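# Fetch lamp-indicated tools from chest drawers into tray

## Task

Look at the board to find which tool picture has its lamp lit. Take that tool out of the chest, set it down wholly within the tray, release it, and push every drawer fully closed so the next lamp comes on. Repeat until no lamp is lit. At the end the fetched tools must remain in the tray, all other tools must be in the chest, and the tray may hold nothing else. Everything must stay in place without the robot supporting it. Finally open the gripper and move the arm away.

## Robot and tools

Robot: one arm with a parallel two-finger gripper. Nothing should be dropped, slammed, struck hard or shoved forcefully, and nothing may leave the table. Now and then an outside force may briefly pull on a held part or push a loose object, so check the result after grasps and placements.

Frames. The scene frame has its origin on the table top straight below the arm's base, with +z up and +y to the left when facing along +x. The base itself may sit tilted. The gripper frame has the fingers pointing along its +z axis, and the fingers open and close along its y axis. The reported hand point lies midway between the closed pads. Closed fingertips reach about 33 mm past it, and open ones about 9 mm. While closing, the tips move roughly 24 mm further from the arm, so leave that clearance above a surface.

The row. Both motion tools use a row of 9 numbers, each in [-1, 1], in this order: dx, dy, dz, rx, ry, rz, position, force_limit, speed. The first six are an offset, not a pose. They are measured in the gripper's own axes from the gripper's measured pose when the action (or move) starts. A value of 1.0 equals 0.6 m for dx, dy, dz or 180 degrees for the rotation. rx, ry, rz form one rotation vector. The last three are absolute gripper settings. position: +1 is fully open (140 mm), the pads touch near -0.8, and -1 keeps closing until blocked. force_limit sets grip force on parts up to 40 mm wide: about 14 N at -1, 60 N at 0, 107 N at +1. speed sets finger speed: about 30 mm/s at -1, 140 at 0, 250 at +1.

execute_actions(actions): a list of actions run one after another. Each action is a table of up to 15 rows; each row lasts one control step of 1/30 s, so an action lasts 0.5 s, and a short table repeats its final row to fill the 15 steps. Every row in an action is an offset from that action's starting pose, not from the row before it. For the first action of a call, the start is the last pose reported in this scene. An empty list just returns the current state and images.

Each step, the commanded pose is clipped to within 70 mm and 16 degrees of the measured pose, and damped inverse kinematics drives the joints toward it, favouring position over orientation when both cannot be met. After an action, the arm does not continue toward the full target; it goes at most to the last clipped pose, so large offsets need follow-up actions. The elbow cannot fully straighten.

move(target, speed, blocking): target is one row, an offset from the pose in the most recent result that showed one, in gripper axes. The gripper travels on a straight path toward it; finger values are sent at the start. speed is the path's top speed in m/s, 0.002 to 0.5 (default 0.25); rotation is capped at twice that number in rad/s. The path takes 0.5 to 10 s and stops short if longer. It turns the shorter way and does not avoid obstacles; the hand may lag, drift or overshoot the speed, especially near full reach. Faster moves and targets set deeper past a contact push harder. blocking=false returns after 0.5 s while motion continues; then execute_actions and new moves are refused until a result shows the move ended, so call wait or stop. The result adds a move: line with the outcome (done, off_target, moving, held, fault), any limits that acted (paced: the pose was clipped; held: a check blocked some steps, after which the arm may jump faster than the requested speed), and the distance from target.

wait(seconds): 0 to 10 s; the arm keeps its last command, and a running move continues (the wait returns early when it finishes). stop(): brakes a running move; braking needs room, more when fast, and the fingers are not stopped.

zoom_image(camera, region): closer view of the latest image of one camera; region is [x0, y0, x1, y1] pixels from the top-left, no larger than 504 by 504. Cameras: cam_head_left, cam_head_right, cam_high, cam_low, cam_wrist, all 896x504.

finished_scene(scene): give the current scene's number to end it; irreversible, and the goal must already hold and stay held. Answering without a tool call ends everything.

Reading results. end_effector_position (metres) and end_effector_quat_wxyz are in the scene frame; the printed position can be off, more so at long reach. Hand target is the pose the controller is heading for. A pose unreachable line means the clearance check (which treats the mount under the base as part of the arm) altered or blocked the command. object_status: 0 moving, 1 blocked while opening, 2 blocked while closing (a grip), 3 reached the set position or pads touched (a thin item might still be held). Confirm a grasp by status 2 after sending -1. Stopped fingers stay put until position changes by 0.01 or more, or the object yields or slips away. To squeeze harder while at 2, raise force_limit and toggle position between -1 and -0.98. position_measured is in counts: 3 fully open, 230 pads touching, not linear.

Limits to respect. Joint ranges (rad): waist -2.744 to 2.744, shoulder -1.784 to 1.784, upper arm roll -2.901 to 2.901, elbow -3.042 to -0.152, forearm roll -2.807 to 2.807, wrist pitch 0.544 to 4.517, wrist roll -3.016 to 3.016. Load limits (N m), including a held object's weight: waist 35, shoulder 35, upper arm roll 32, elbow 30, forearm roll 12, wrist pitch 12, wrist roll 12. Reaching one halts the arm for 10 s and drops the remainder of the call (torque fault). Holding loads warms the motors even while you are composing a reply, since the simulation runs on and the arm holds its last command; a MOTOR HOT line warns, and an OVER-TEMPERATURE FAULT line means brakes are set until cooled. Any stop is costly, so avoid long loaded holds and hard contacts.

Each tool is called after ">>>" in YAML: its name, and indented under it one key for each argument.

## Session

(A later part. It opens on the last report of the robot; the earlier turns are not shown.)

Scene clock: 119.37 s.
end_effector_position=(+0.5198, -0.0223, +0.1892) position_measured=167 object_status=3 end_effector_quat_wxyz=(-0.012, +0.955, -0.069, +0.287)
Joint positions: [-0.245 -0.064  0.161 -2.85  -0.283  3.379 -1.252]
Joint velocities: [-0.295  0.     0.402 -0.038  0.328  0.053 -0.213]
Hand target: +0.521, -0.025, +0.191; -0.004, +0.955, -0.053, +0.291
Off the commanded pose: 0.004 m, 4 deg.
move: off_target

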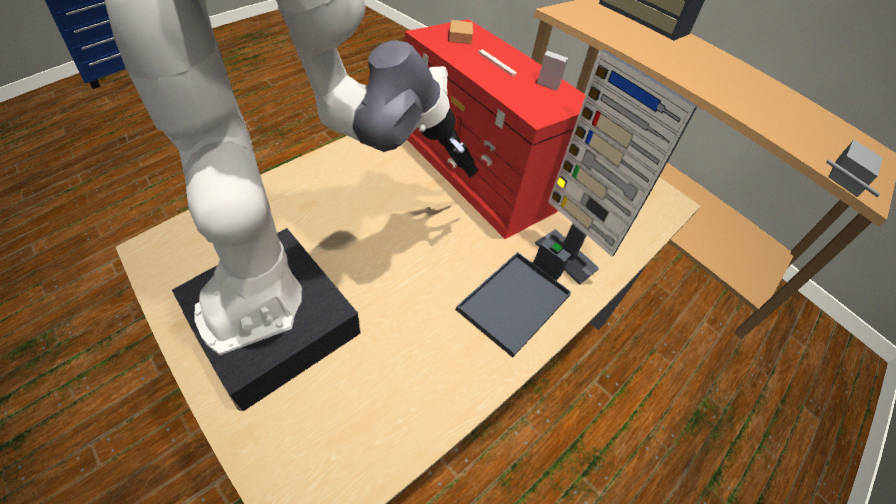

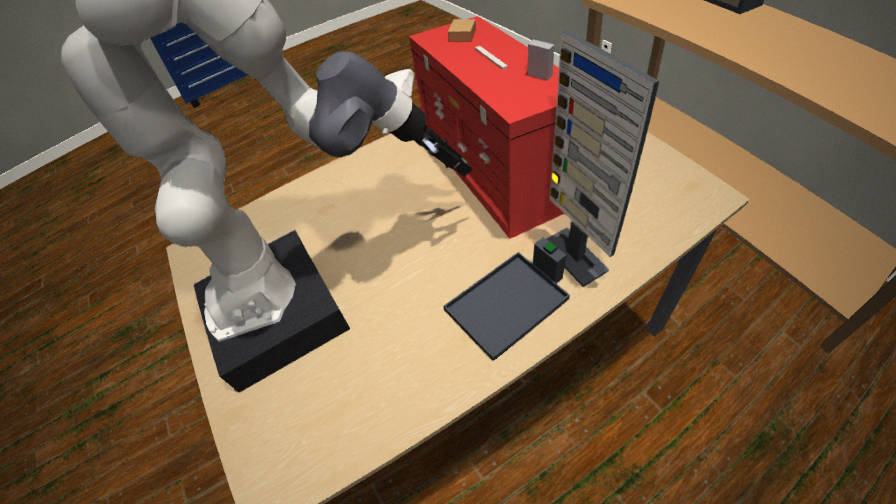

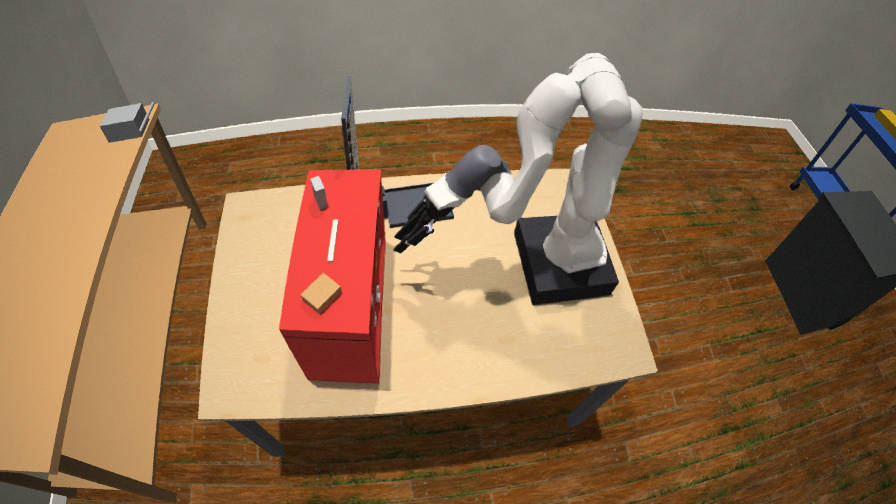

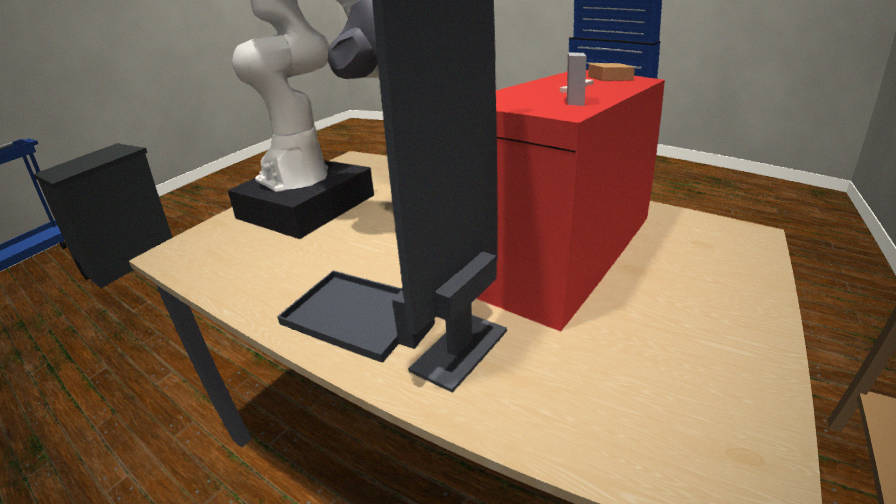

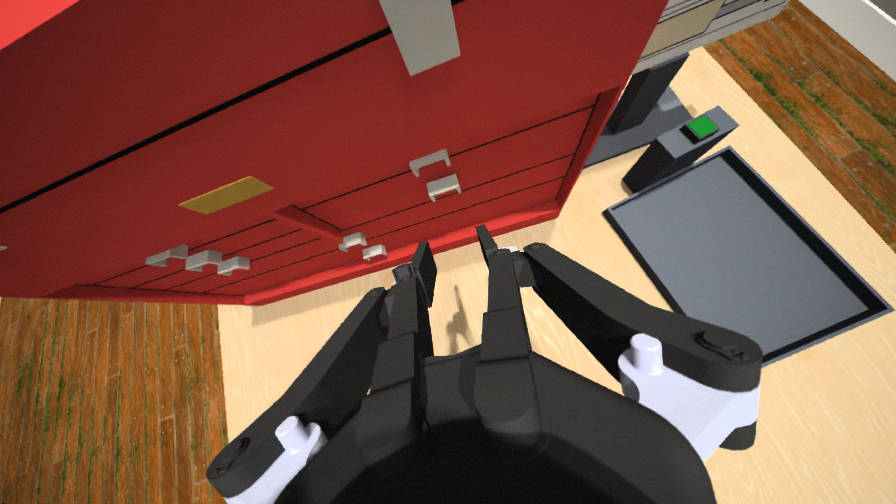

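>>> execute_actions:
  actions: []

Scene clock: 120.50 s.
end_effector_position=(+0.5209, -0.0242, +0.1905) position_measured=167 object_status=3 end_effector_quat_wxyz=(-0.005, +0.955, -0.054, +0.290)
Joint positions: [-0.269 -0.064  0.193 -2.853 -0.244  3.388 -1.315]
Joint velocities: [-0.001 -0.001  0.001  0.002 -0.     0.    -0.005]
Hand target: +0.521, -0.025, +0.191; -0.004, +0.955, -0.053, +0.291
Off the commanded pose: 0.002 m, 3 deg.

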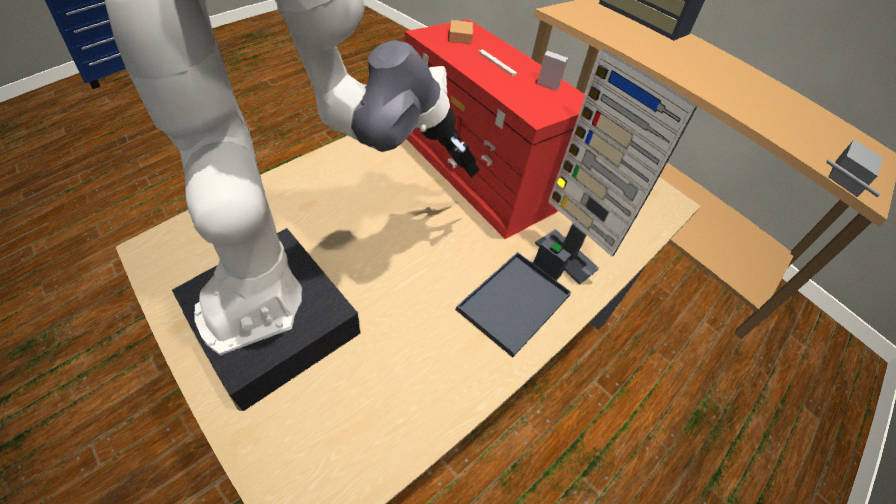

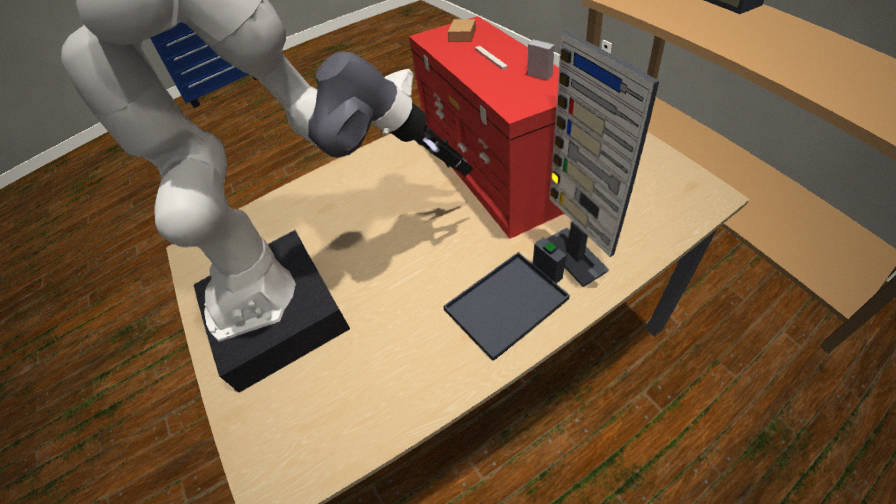

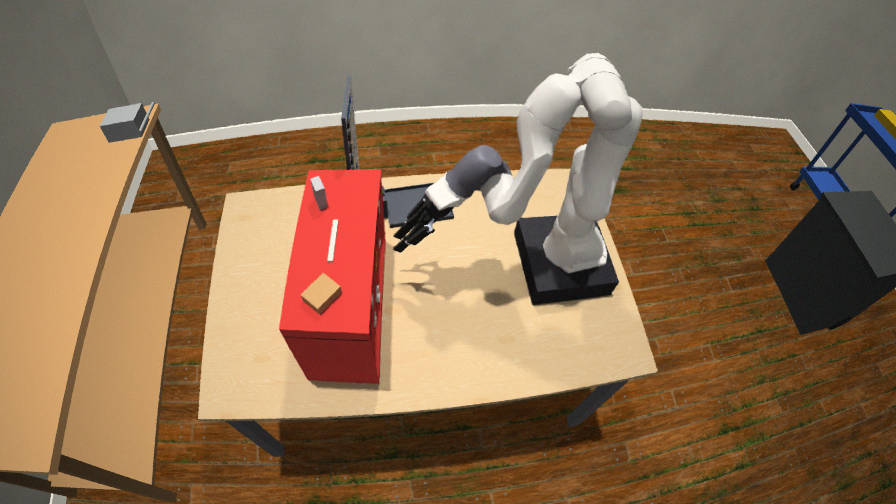

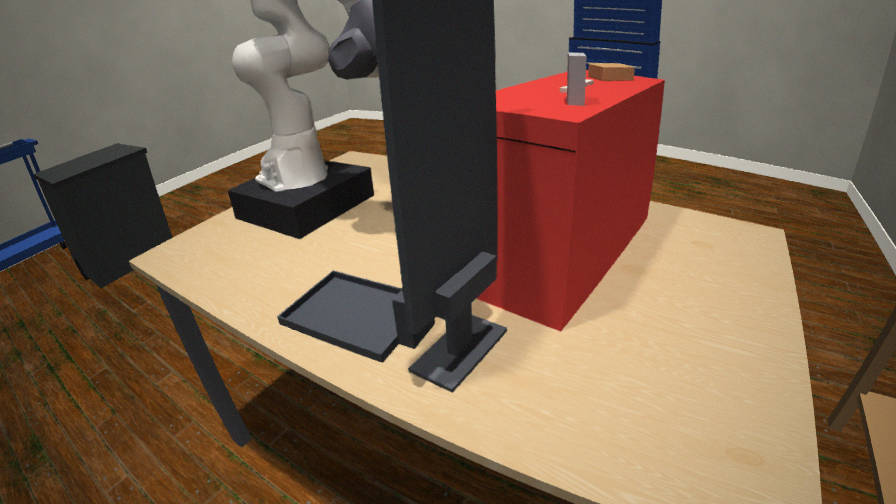

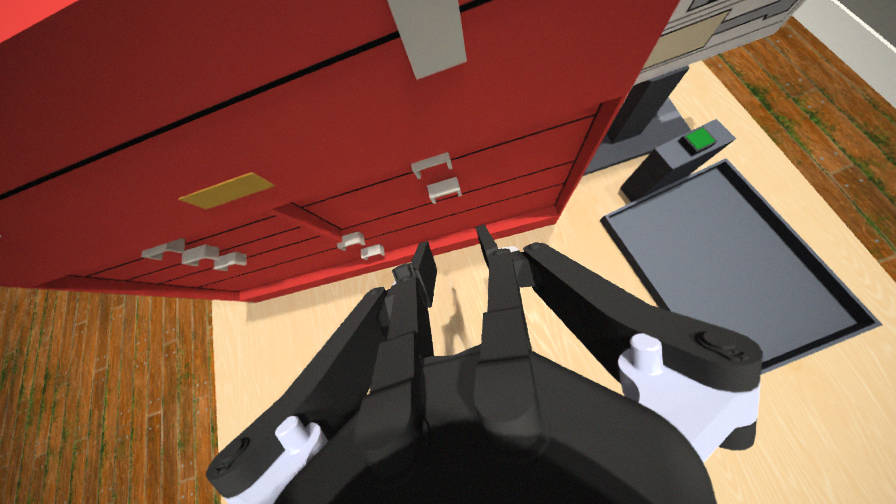

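>>> zoom_image:
  camera: "cam_wrist"
  region: [380, 130, 520, 270]

Region (380, 130, 520, 270) of cam_wrist's 896x504 image, scaled by 3.600, with more detail than that image has.

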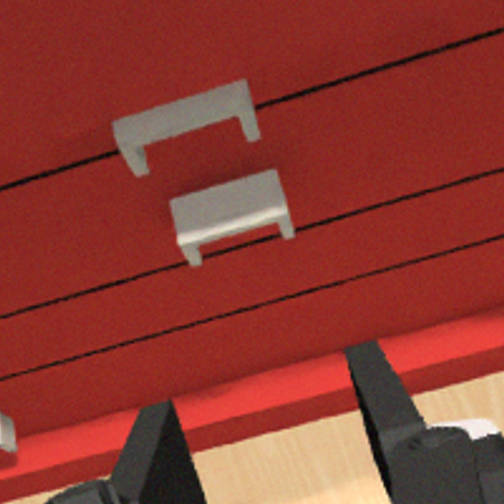

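>>> move:
  target: [0.0405,0.0047,0.0307,-0.0144,0.0074,-0.0017,-0.3,0,0]
  speed: 0.05

>>> zoom_image:
  camera: "cam_wrist"
  region: [380, 150, 520, 290]

Scene clock: 133.30 s.
end_effector_position=(+0.5493, -0.0315, +0.1875) position_measured=167 object_status=3 end_effector_quat_wxyz=(-0.004, +0.952, -0.075, +0.296)
Joint positions: [-0.31   0.017  0.294 -2.776  0.011  3.396 -1.481]
Joint velocities: [ 0.06   0.008  0.022  0.001  0.273  0.028 -0.219]
Hand target: +0.550, -0.032, +0.188; +0.003, +0.953, -0.055, +0.298
Off the commanded pose: 0.002 m, 3 deg.
move: off_target

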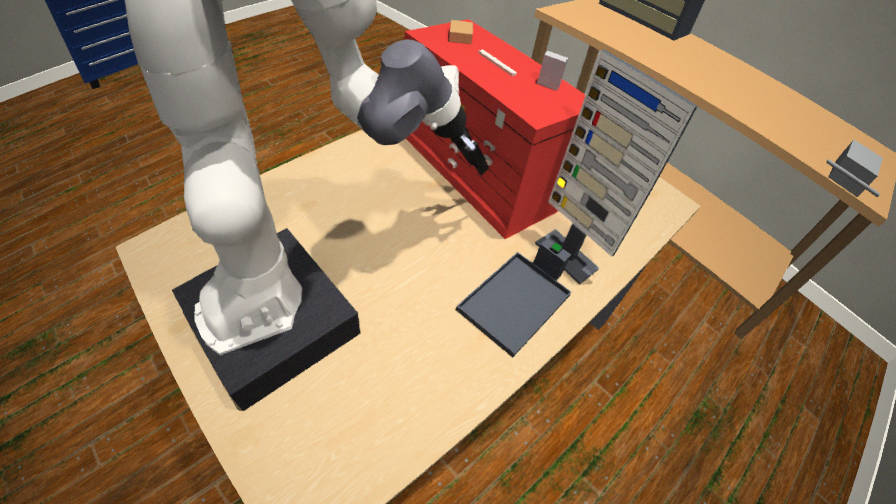

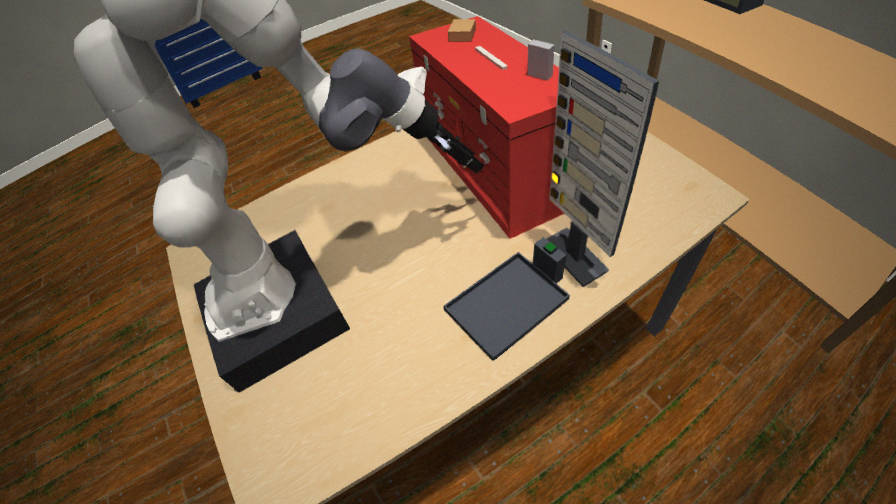

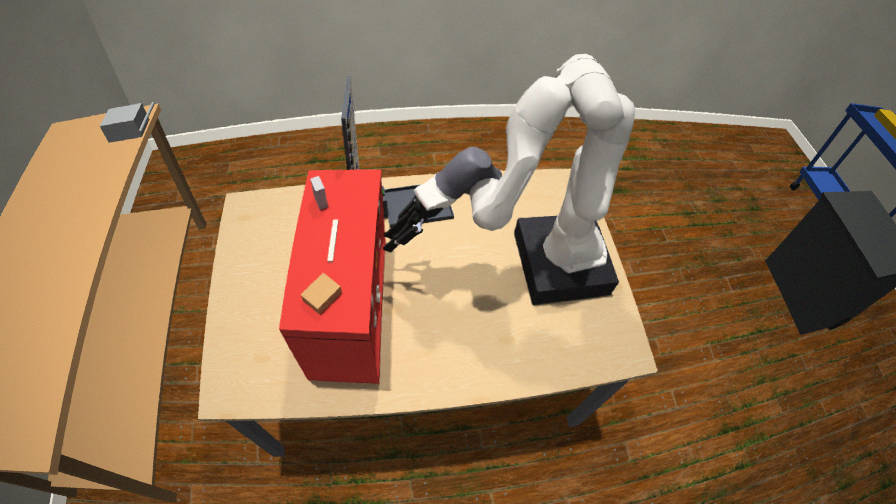

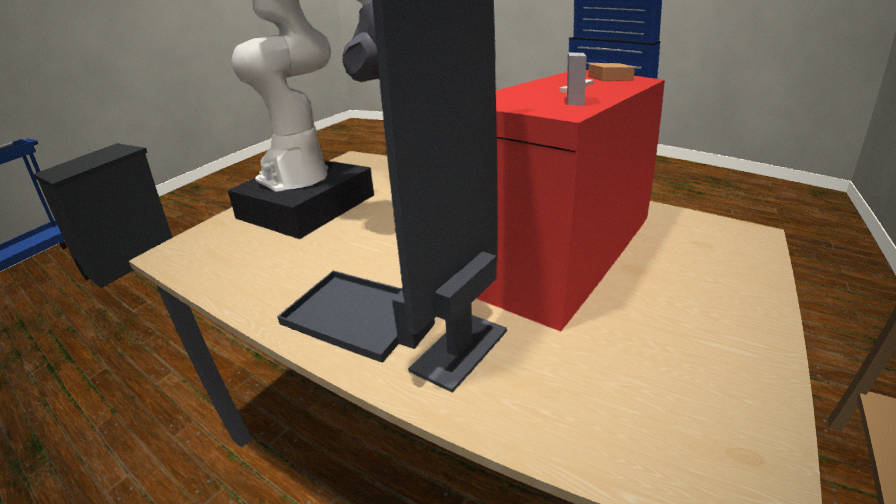

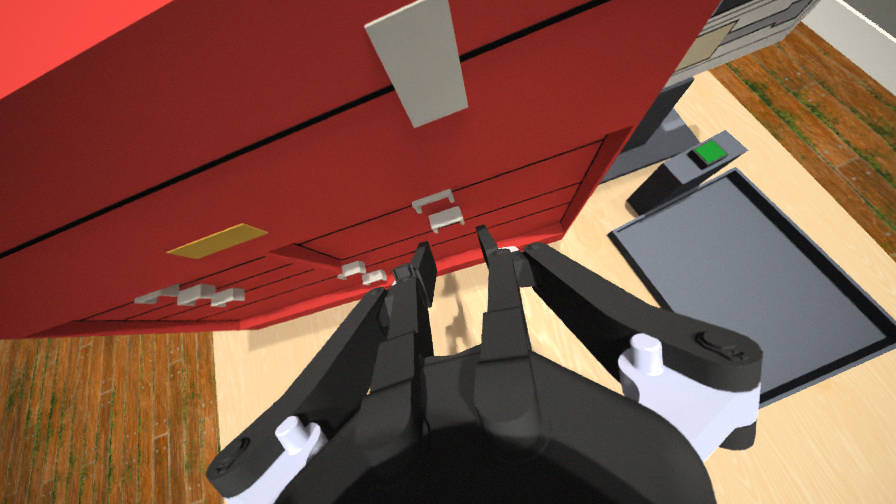

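Region (380, 150, 520, 290) of cam_wrist's 896x504 image, scaled by 3.600, with more detail than that image has.

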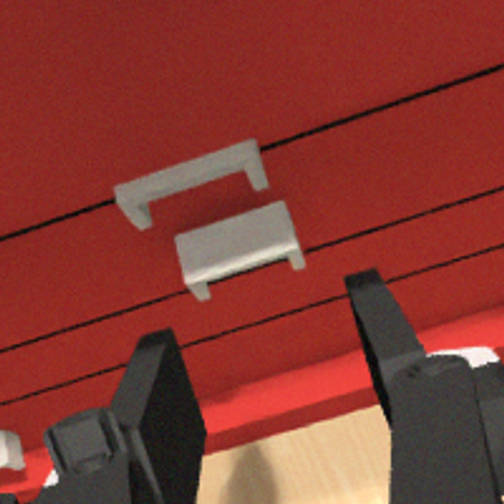

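>>> wait:
  seconds: 0

>>> zoom_image:
  camera: "cam_wrist"
  region: [380, 150, 520, 290]

Scene clock: 134.60 s.
end_effector_position=(+0.5499, -0.0333, +0.1883) position_measured=167 object_status=3 end_effector_quat_wxyz=(+0.004, +0.953, -0.057, +0.298)
Joint positions: [-0.306  0.018  0.296 -2.776  0.043  3.401 -1.546]
Joint velocities: [-0.    -0.001 -0.     0.     0.     0.    -0.004]
Hand target: +0.550, -0.032, +0.188; +0.003, +0.953, -0.055, +0.298
Off the commanded pose: 0.004 m, 2 deg.

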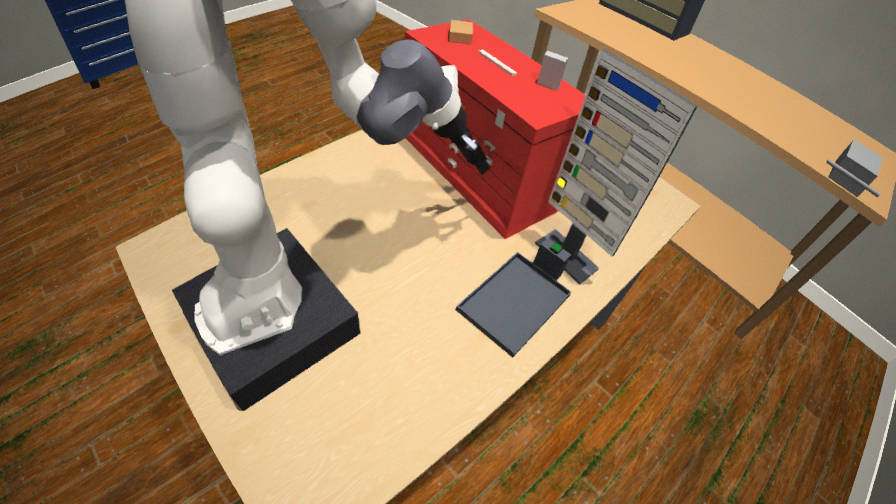

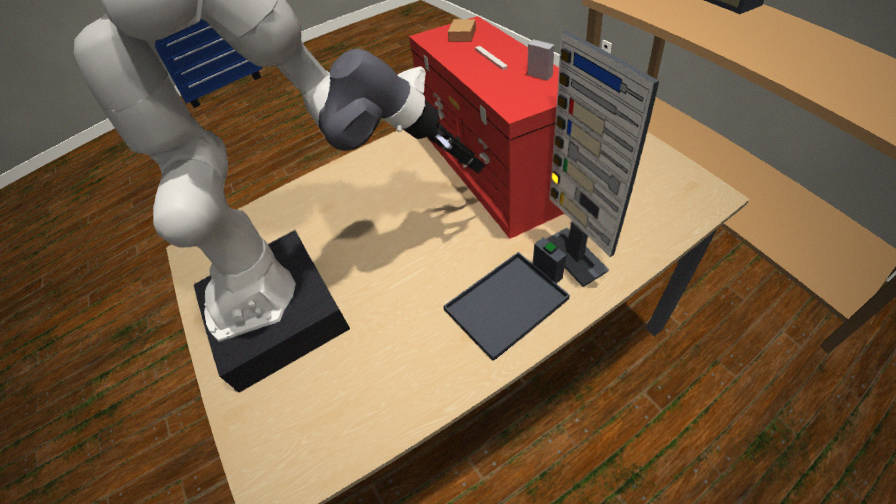

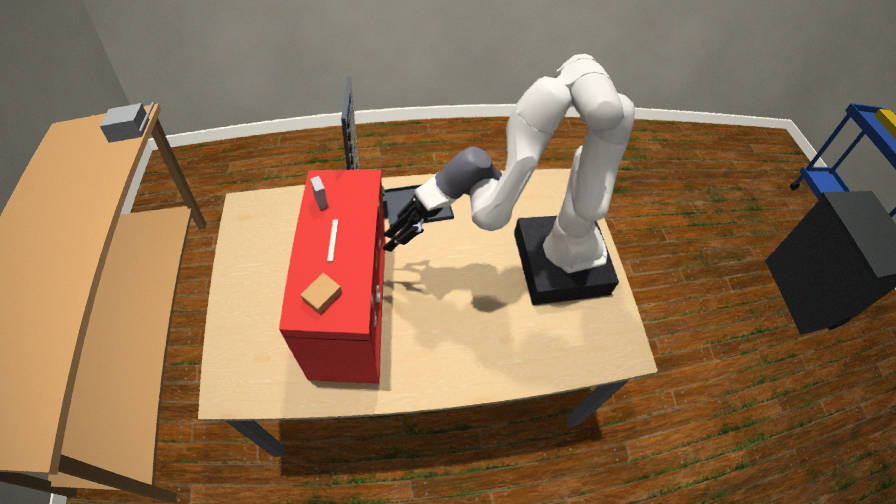

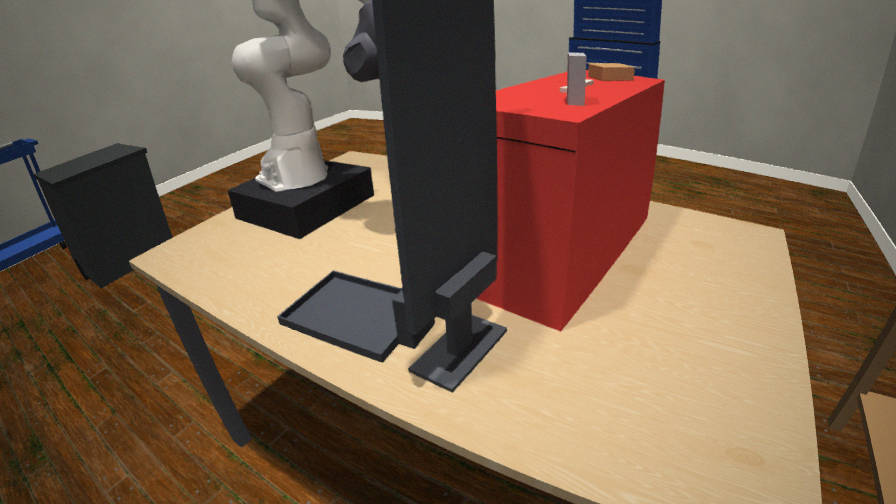

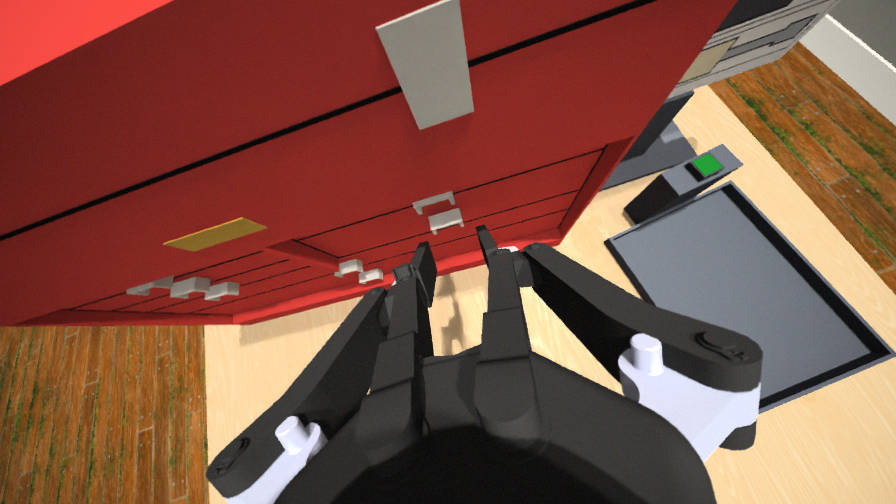

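Region (380, 150, 520, 290) of cam_wrist's 896x504 image, scaled by 3.600, with more detail than that image has.

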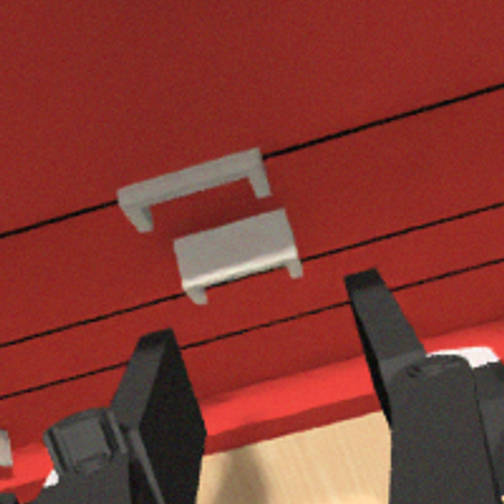

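>>> move:
  target: [0.0233,-0.003,0.0161,0,0,0,-0.3,0,0]
  speed: 0.025

>>> zoom_image:
  camera: "cam_wrist"
  region: [380, 170, 520, 310]

Scene clock: 144.87 s.
end_effector_position=(+0.5670, -0.0334, +0.1890) position_measured=167 object_status=3 end_effector_quat_wxyz=(+0.001, +0.952, -0.062, +0.299)
Joint positions: [-0.283  0.055  0.287 -2.724  0.101  3.388 -1.586]
Joint velocities: [ 0.042  0.003 -0.024  0.007  0.058 -0.006 -0.051]
Hand target: +0.567, -0.034, +0.188; +0.003, +0.953, -0.057, +0.298
Off the commanded pose: 0.001 m, 1 deg.
move: done

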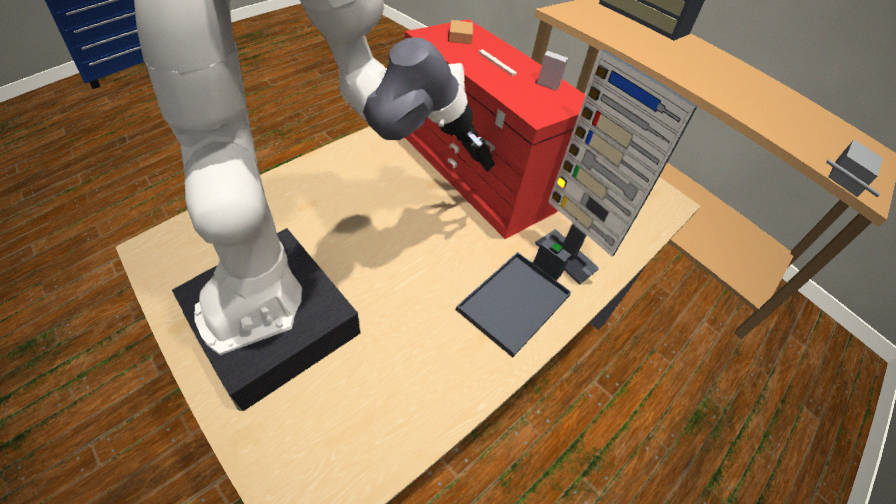

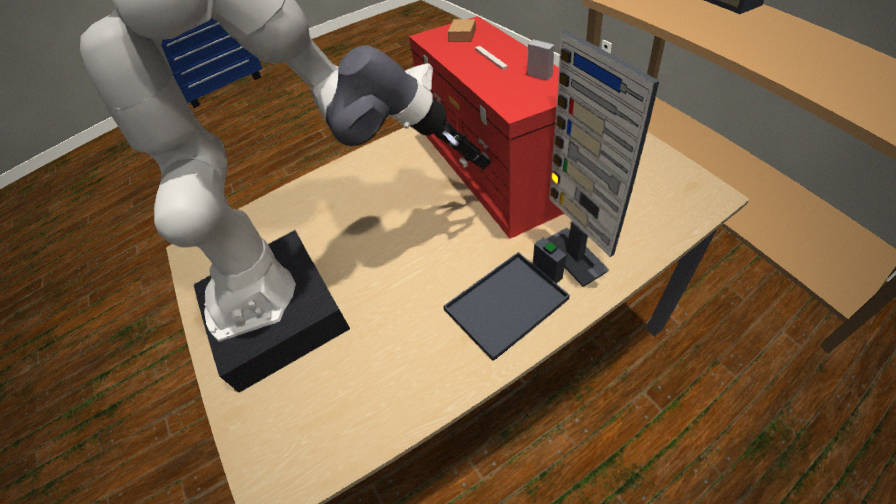

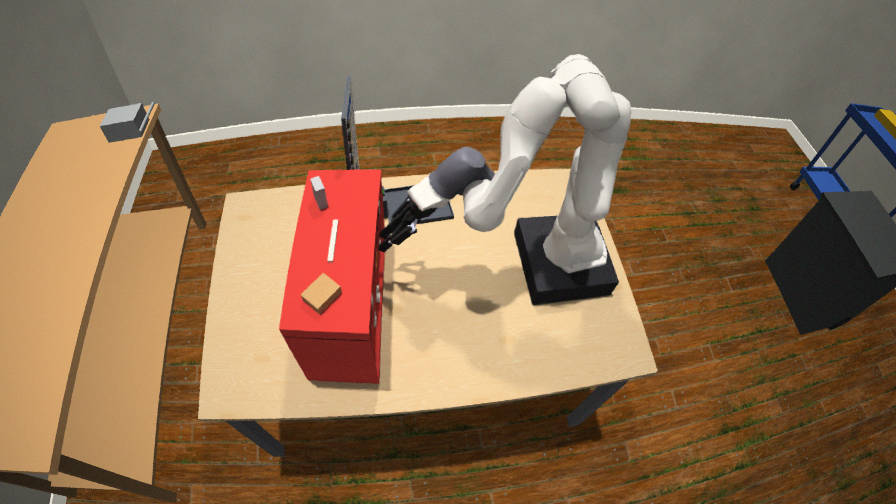

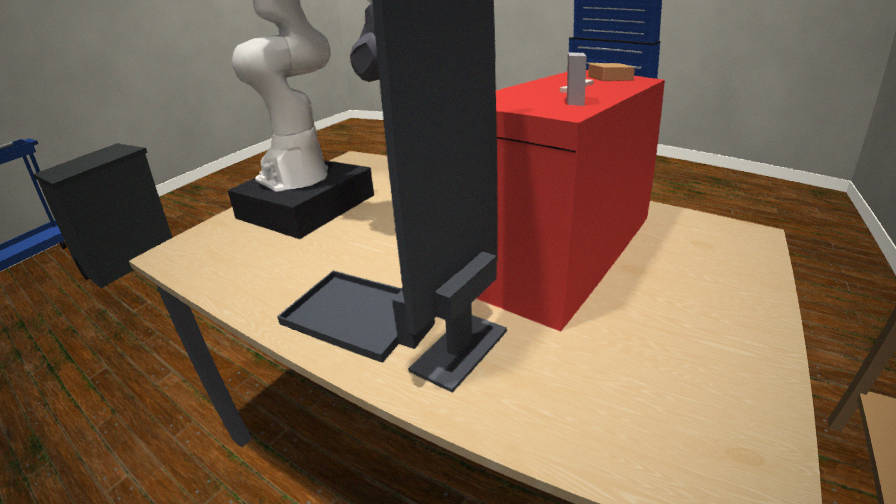

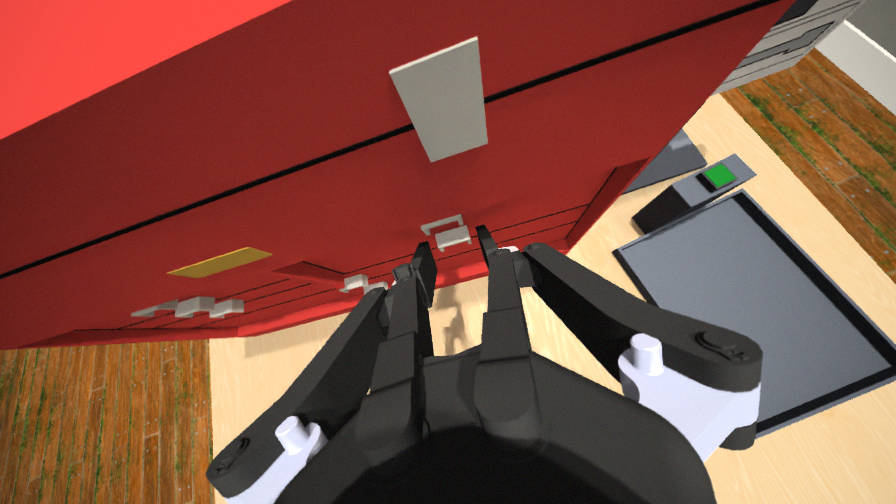

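Region (380, 170, 520, 310) of cam_wrist's 896x504 image, scaled by 3.600, with more detail than that image has.

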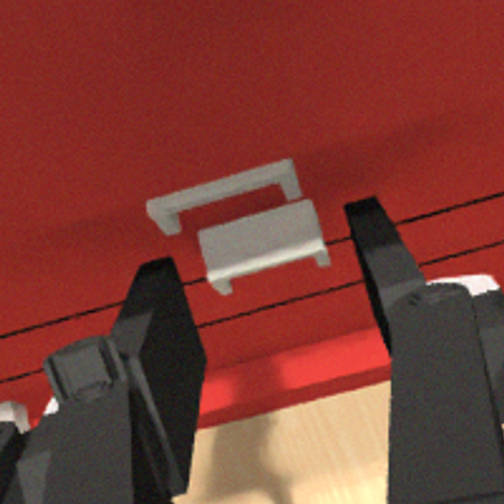

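>>> execute_actions:
  actions:
    - [[0,0,0,0,0,0,-1,0,-0.3]]

Scene clock: 151.20 s.
end_effector_position=(+0.5669, -0.0336, +0.1889) position_measured=194 object_status=2 end_effector_quat_wxyz=(+0.002, +0.952, -0.060, +0.299)
Joint positions: [-0.279  0.055  0.285 -2.723  0.108  3.387 -1.596]
Joint velocities: [ 0.001  0.001 -0.    -0.     0.001  0.001  0.004]
Hand target: +0.567, -0.033, +0.189; +0.001, +0.952, -0.063, +0.299
Off the commanded pose: 0.000 m, 0 deg.

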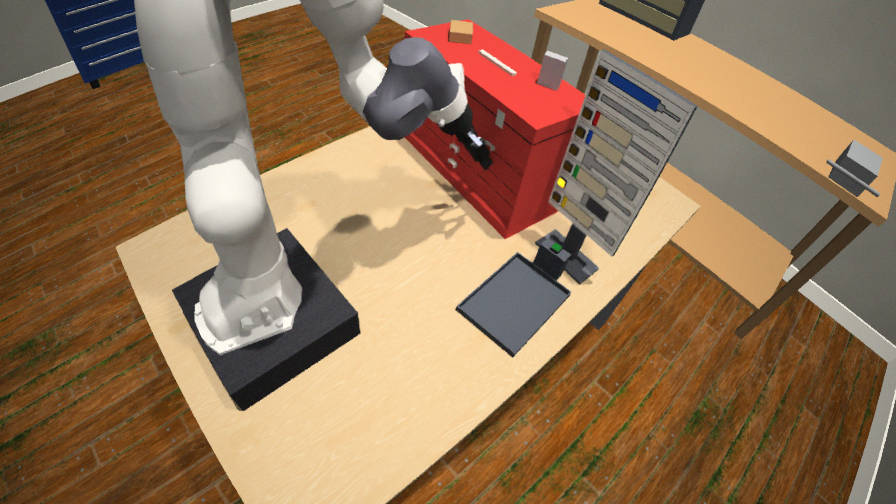

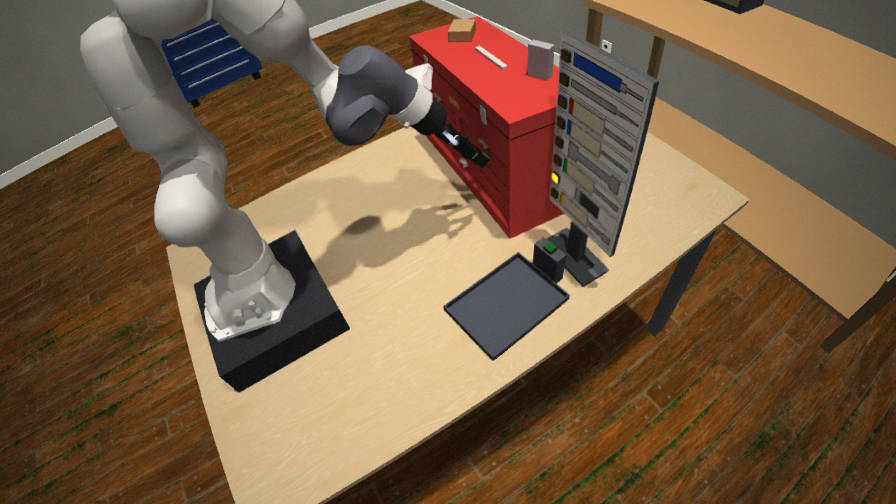

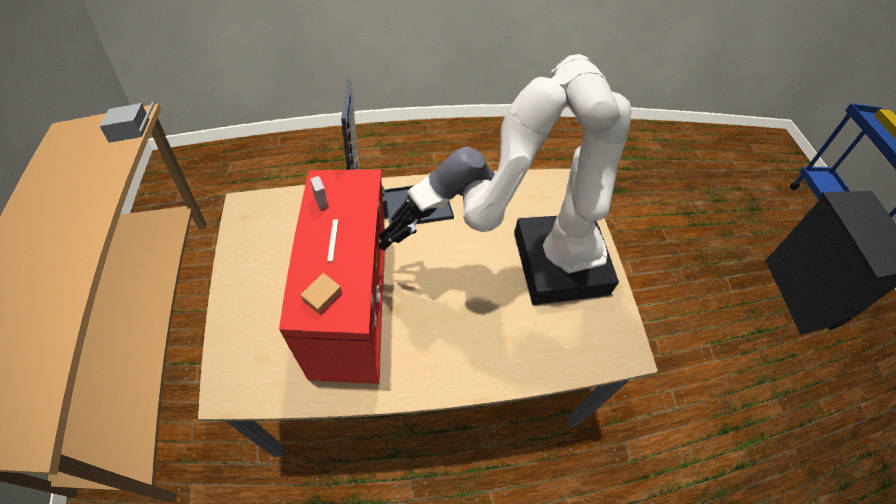

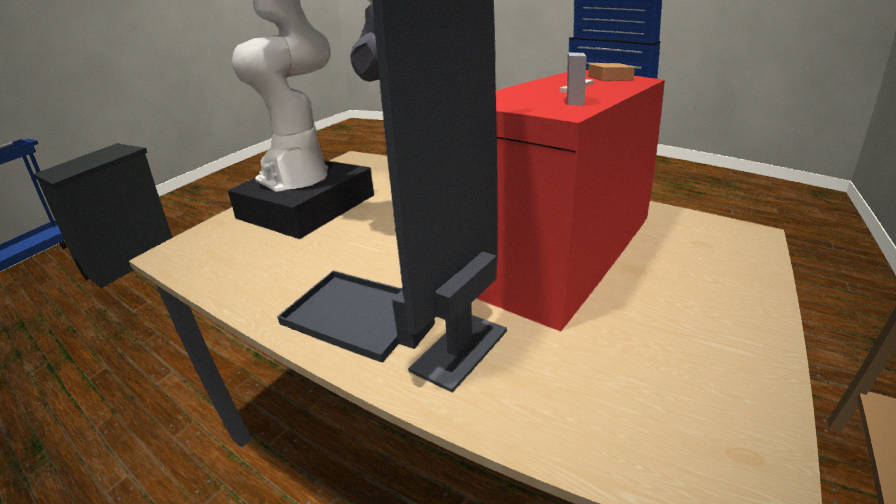

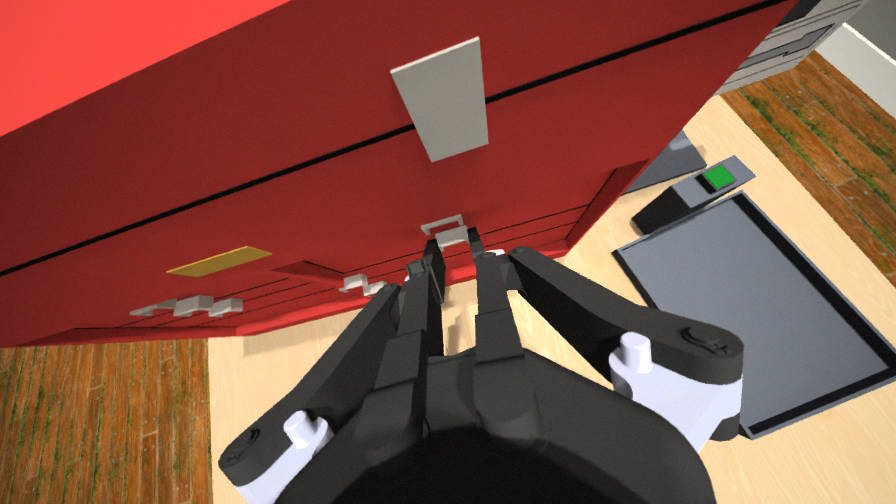

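>>> move:
  target: [-0.1233,-0.001,-0.0855,0,0,0,-1,0,-0.3]
  speed: 0.07

Scene clock: 156.17 s.
end_effector_position=(+0.4786, -0.0212, +0.1901) position_measured=194 object_status=2 end_effector_quat_wxyz=(+0.003, +0.953, -0.054, +0.299)
Joint positions: [-0.168 -0.161  0.149 -2.999 -0.074  3.45  -1.432]
Joint velocities: [ 0.048 -0.003 -0.066 -0.003 -0.033  0.     0.037]
Hand target: +0.478, -0.022, +0.190; +0.001, +0.952, -0.060, +0.299
Off the commanded pose: 0.002 m, 1 deg.
move: done

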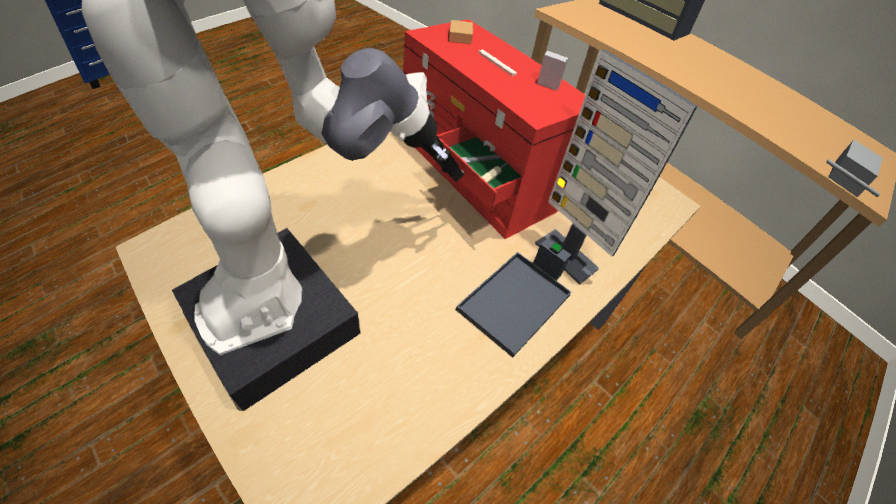

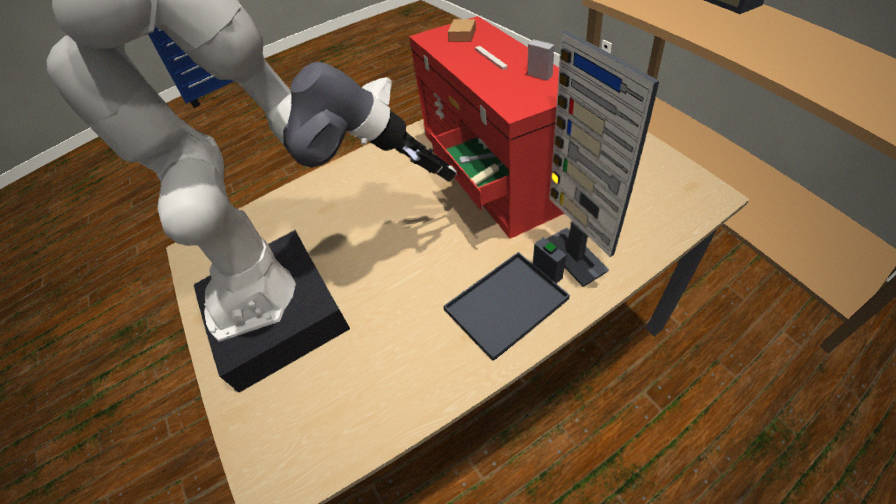

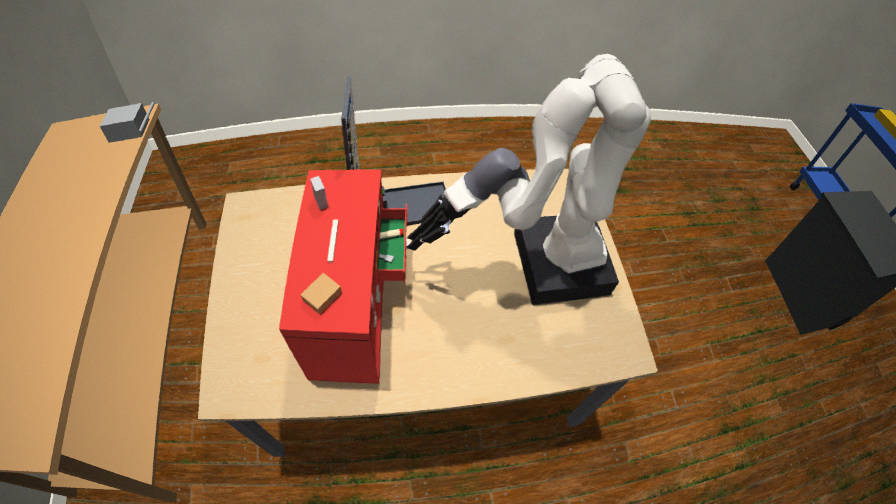

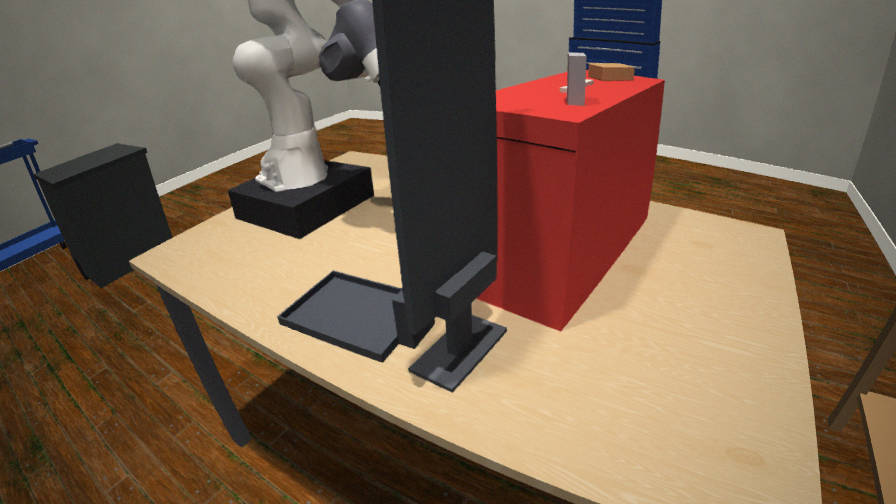

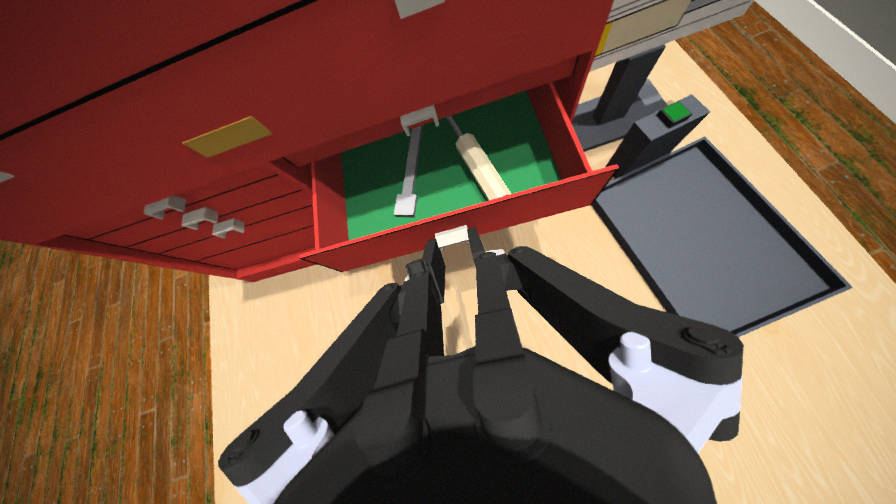

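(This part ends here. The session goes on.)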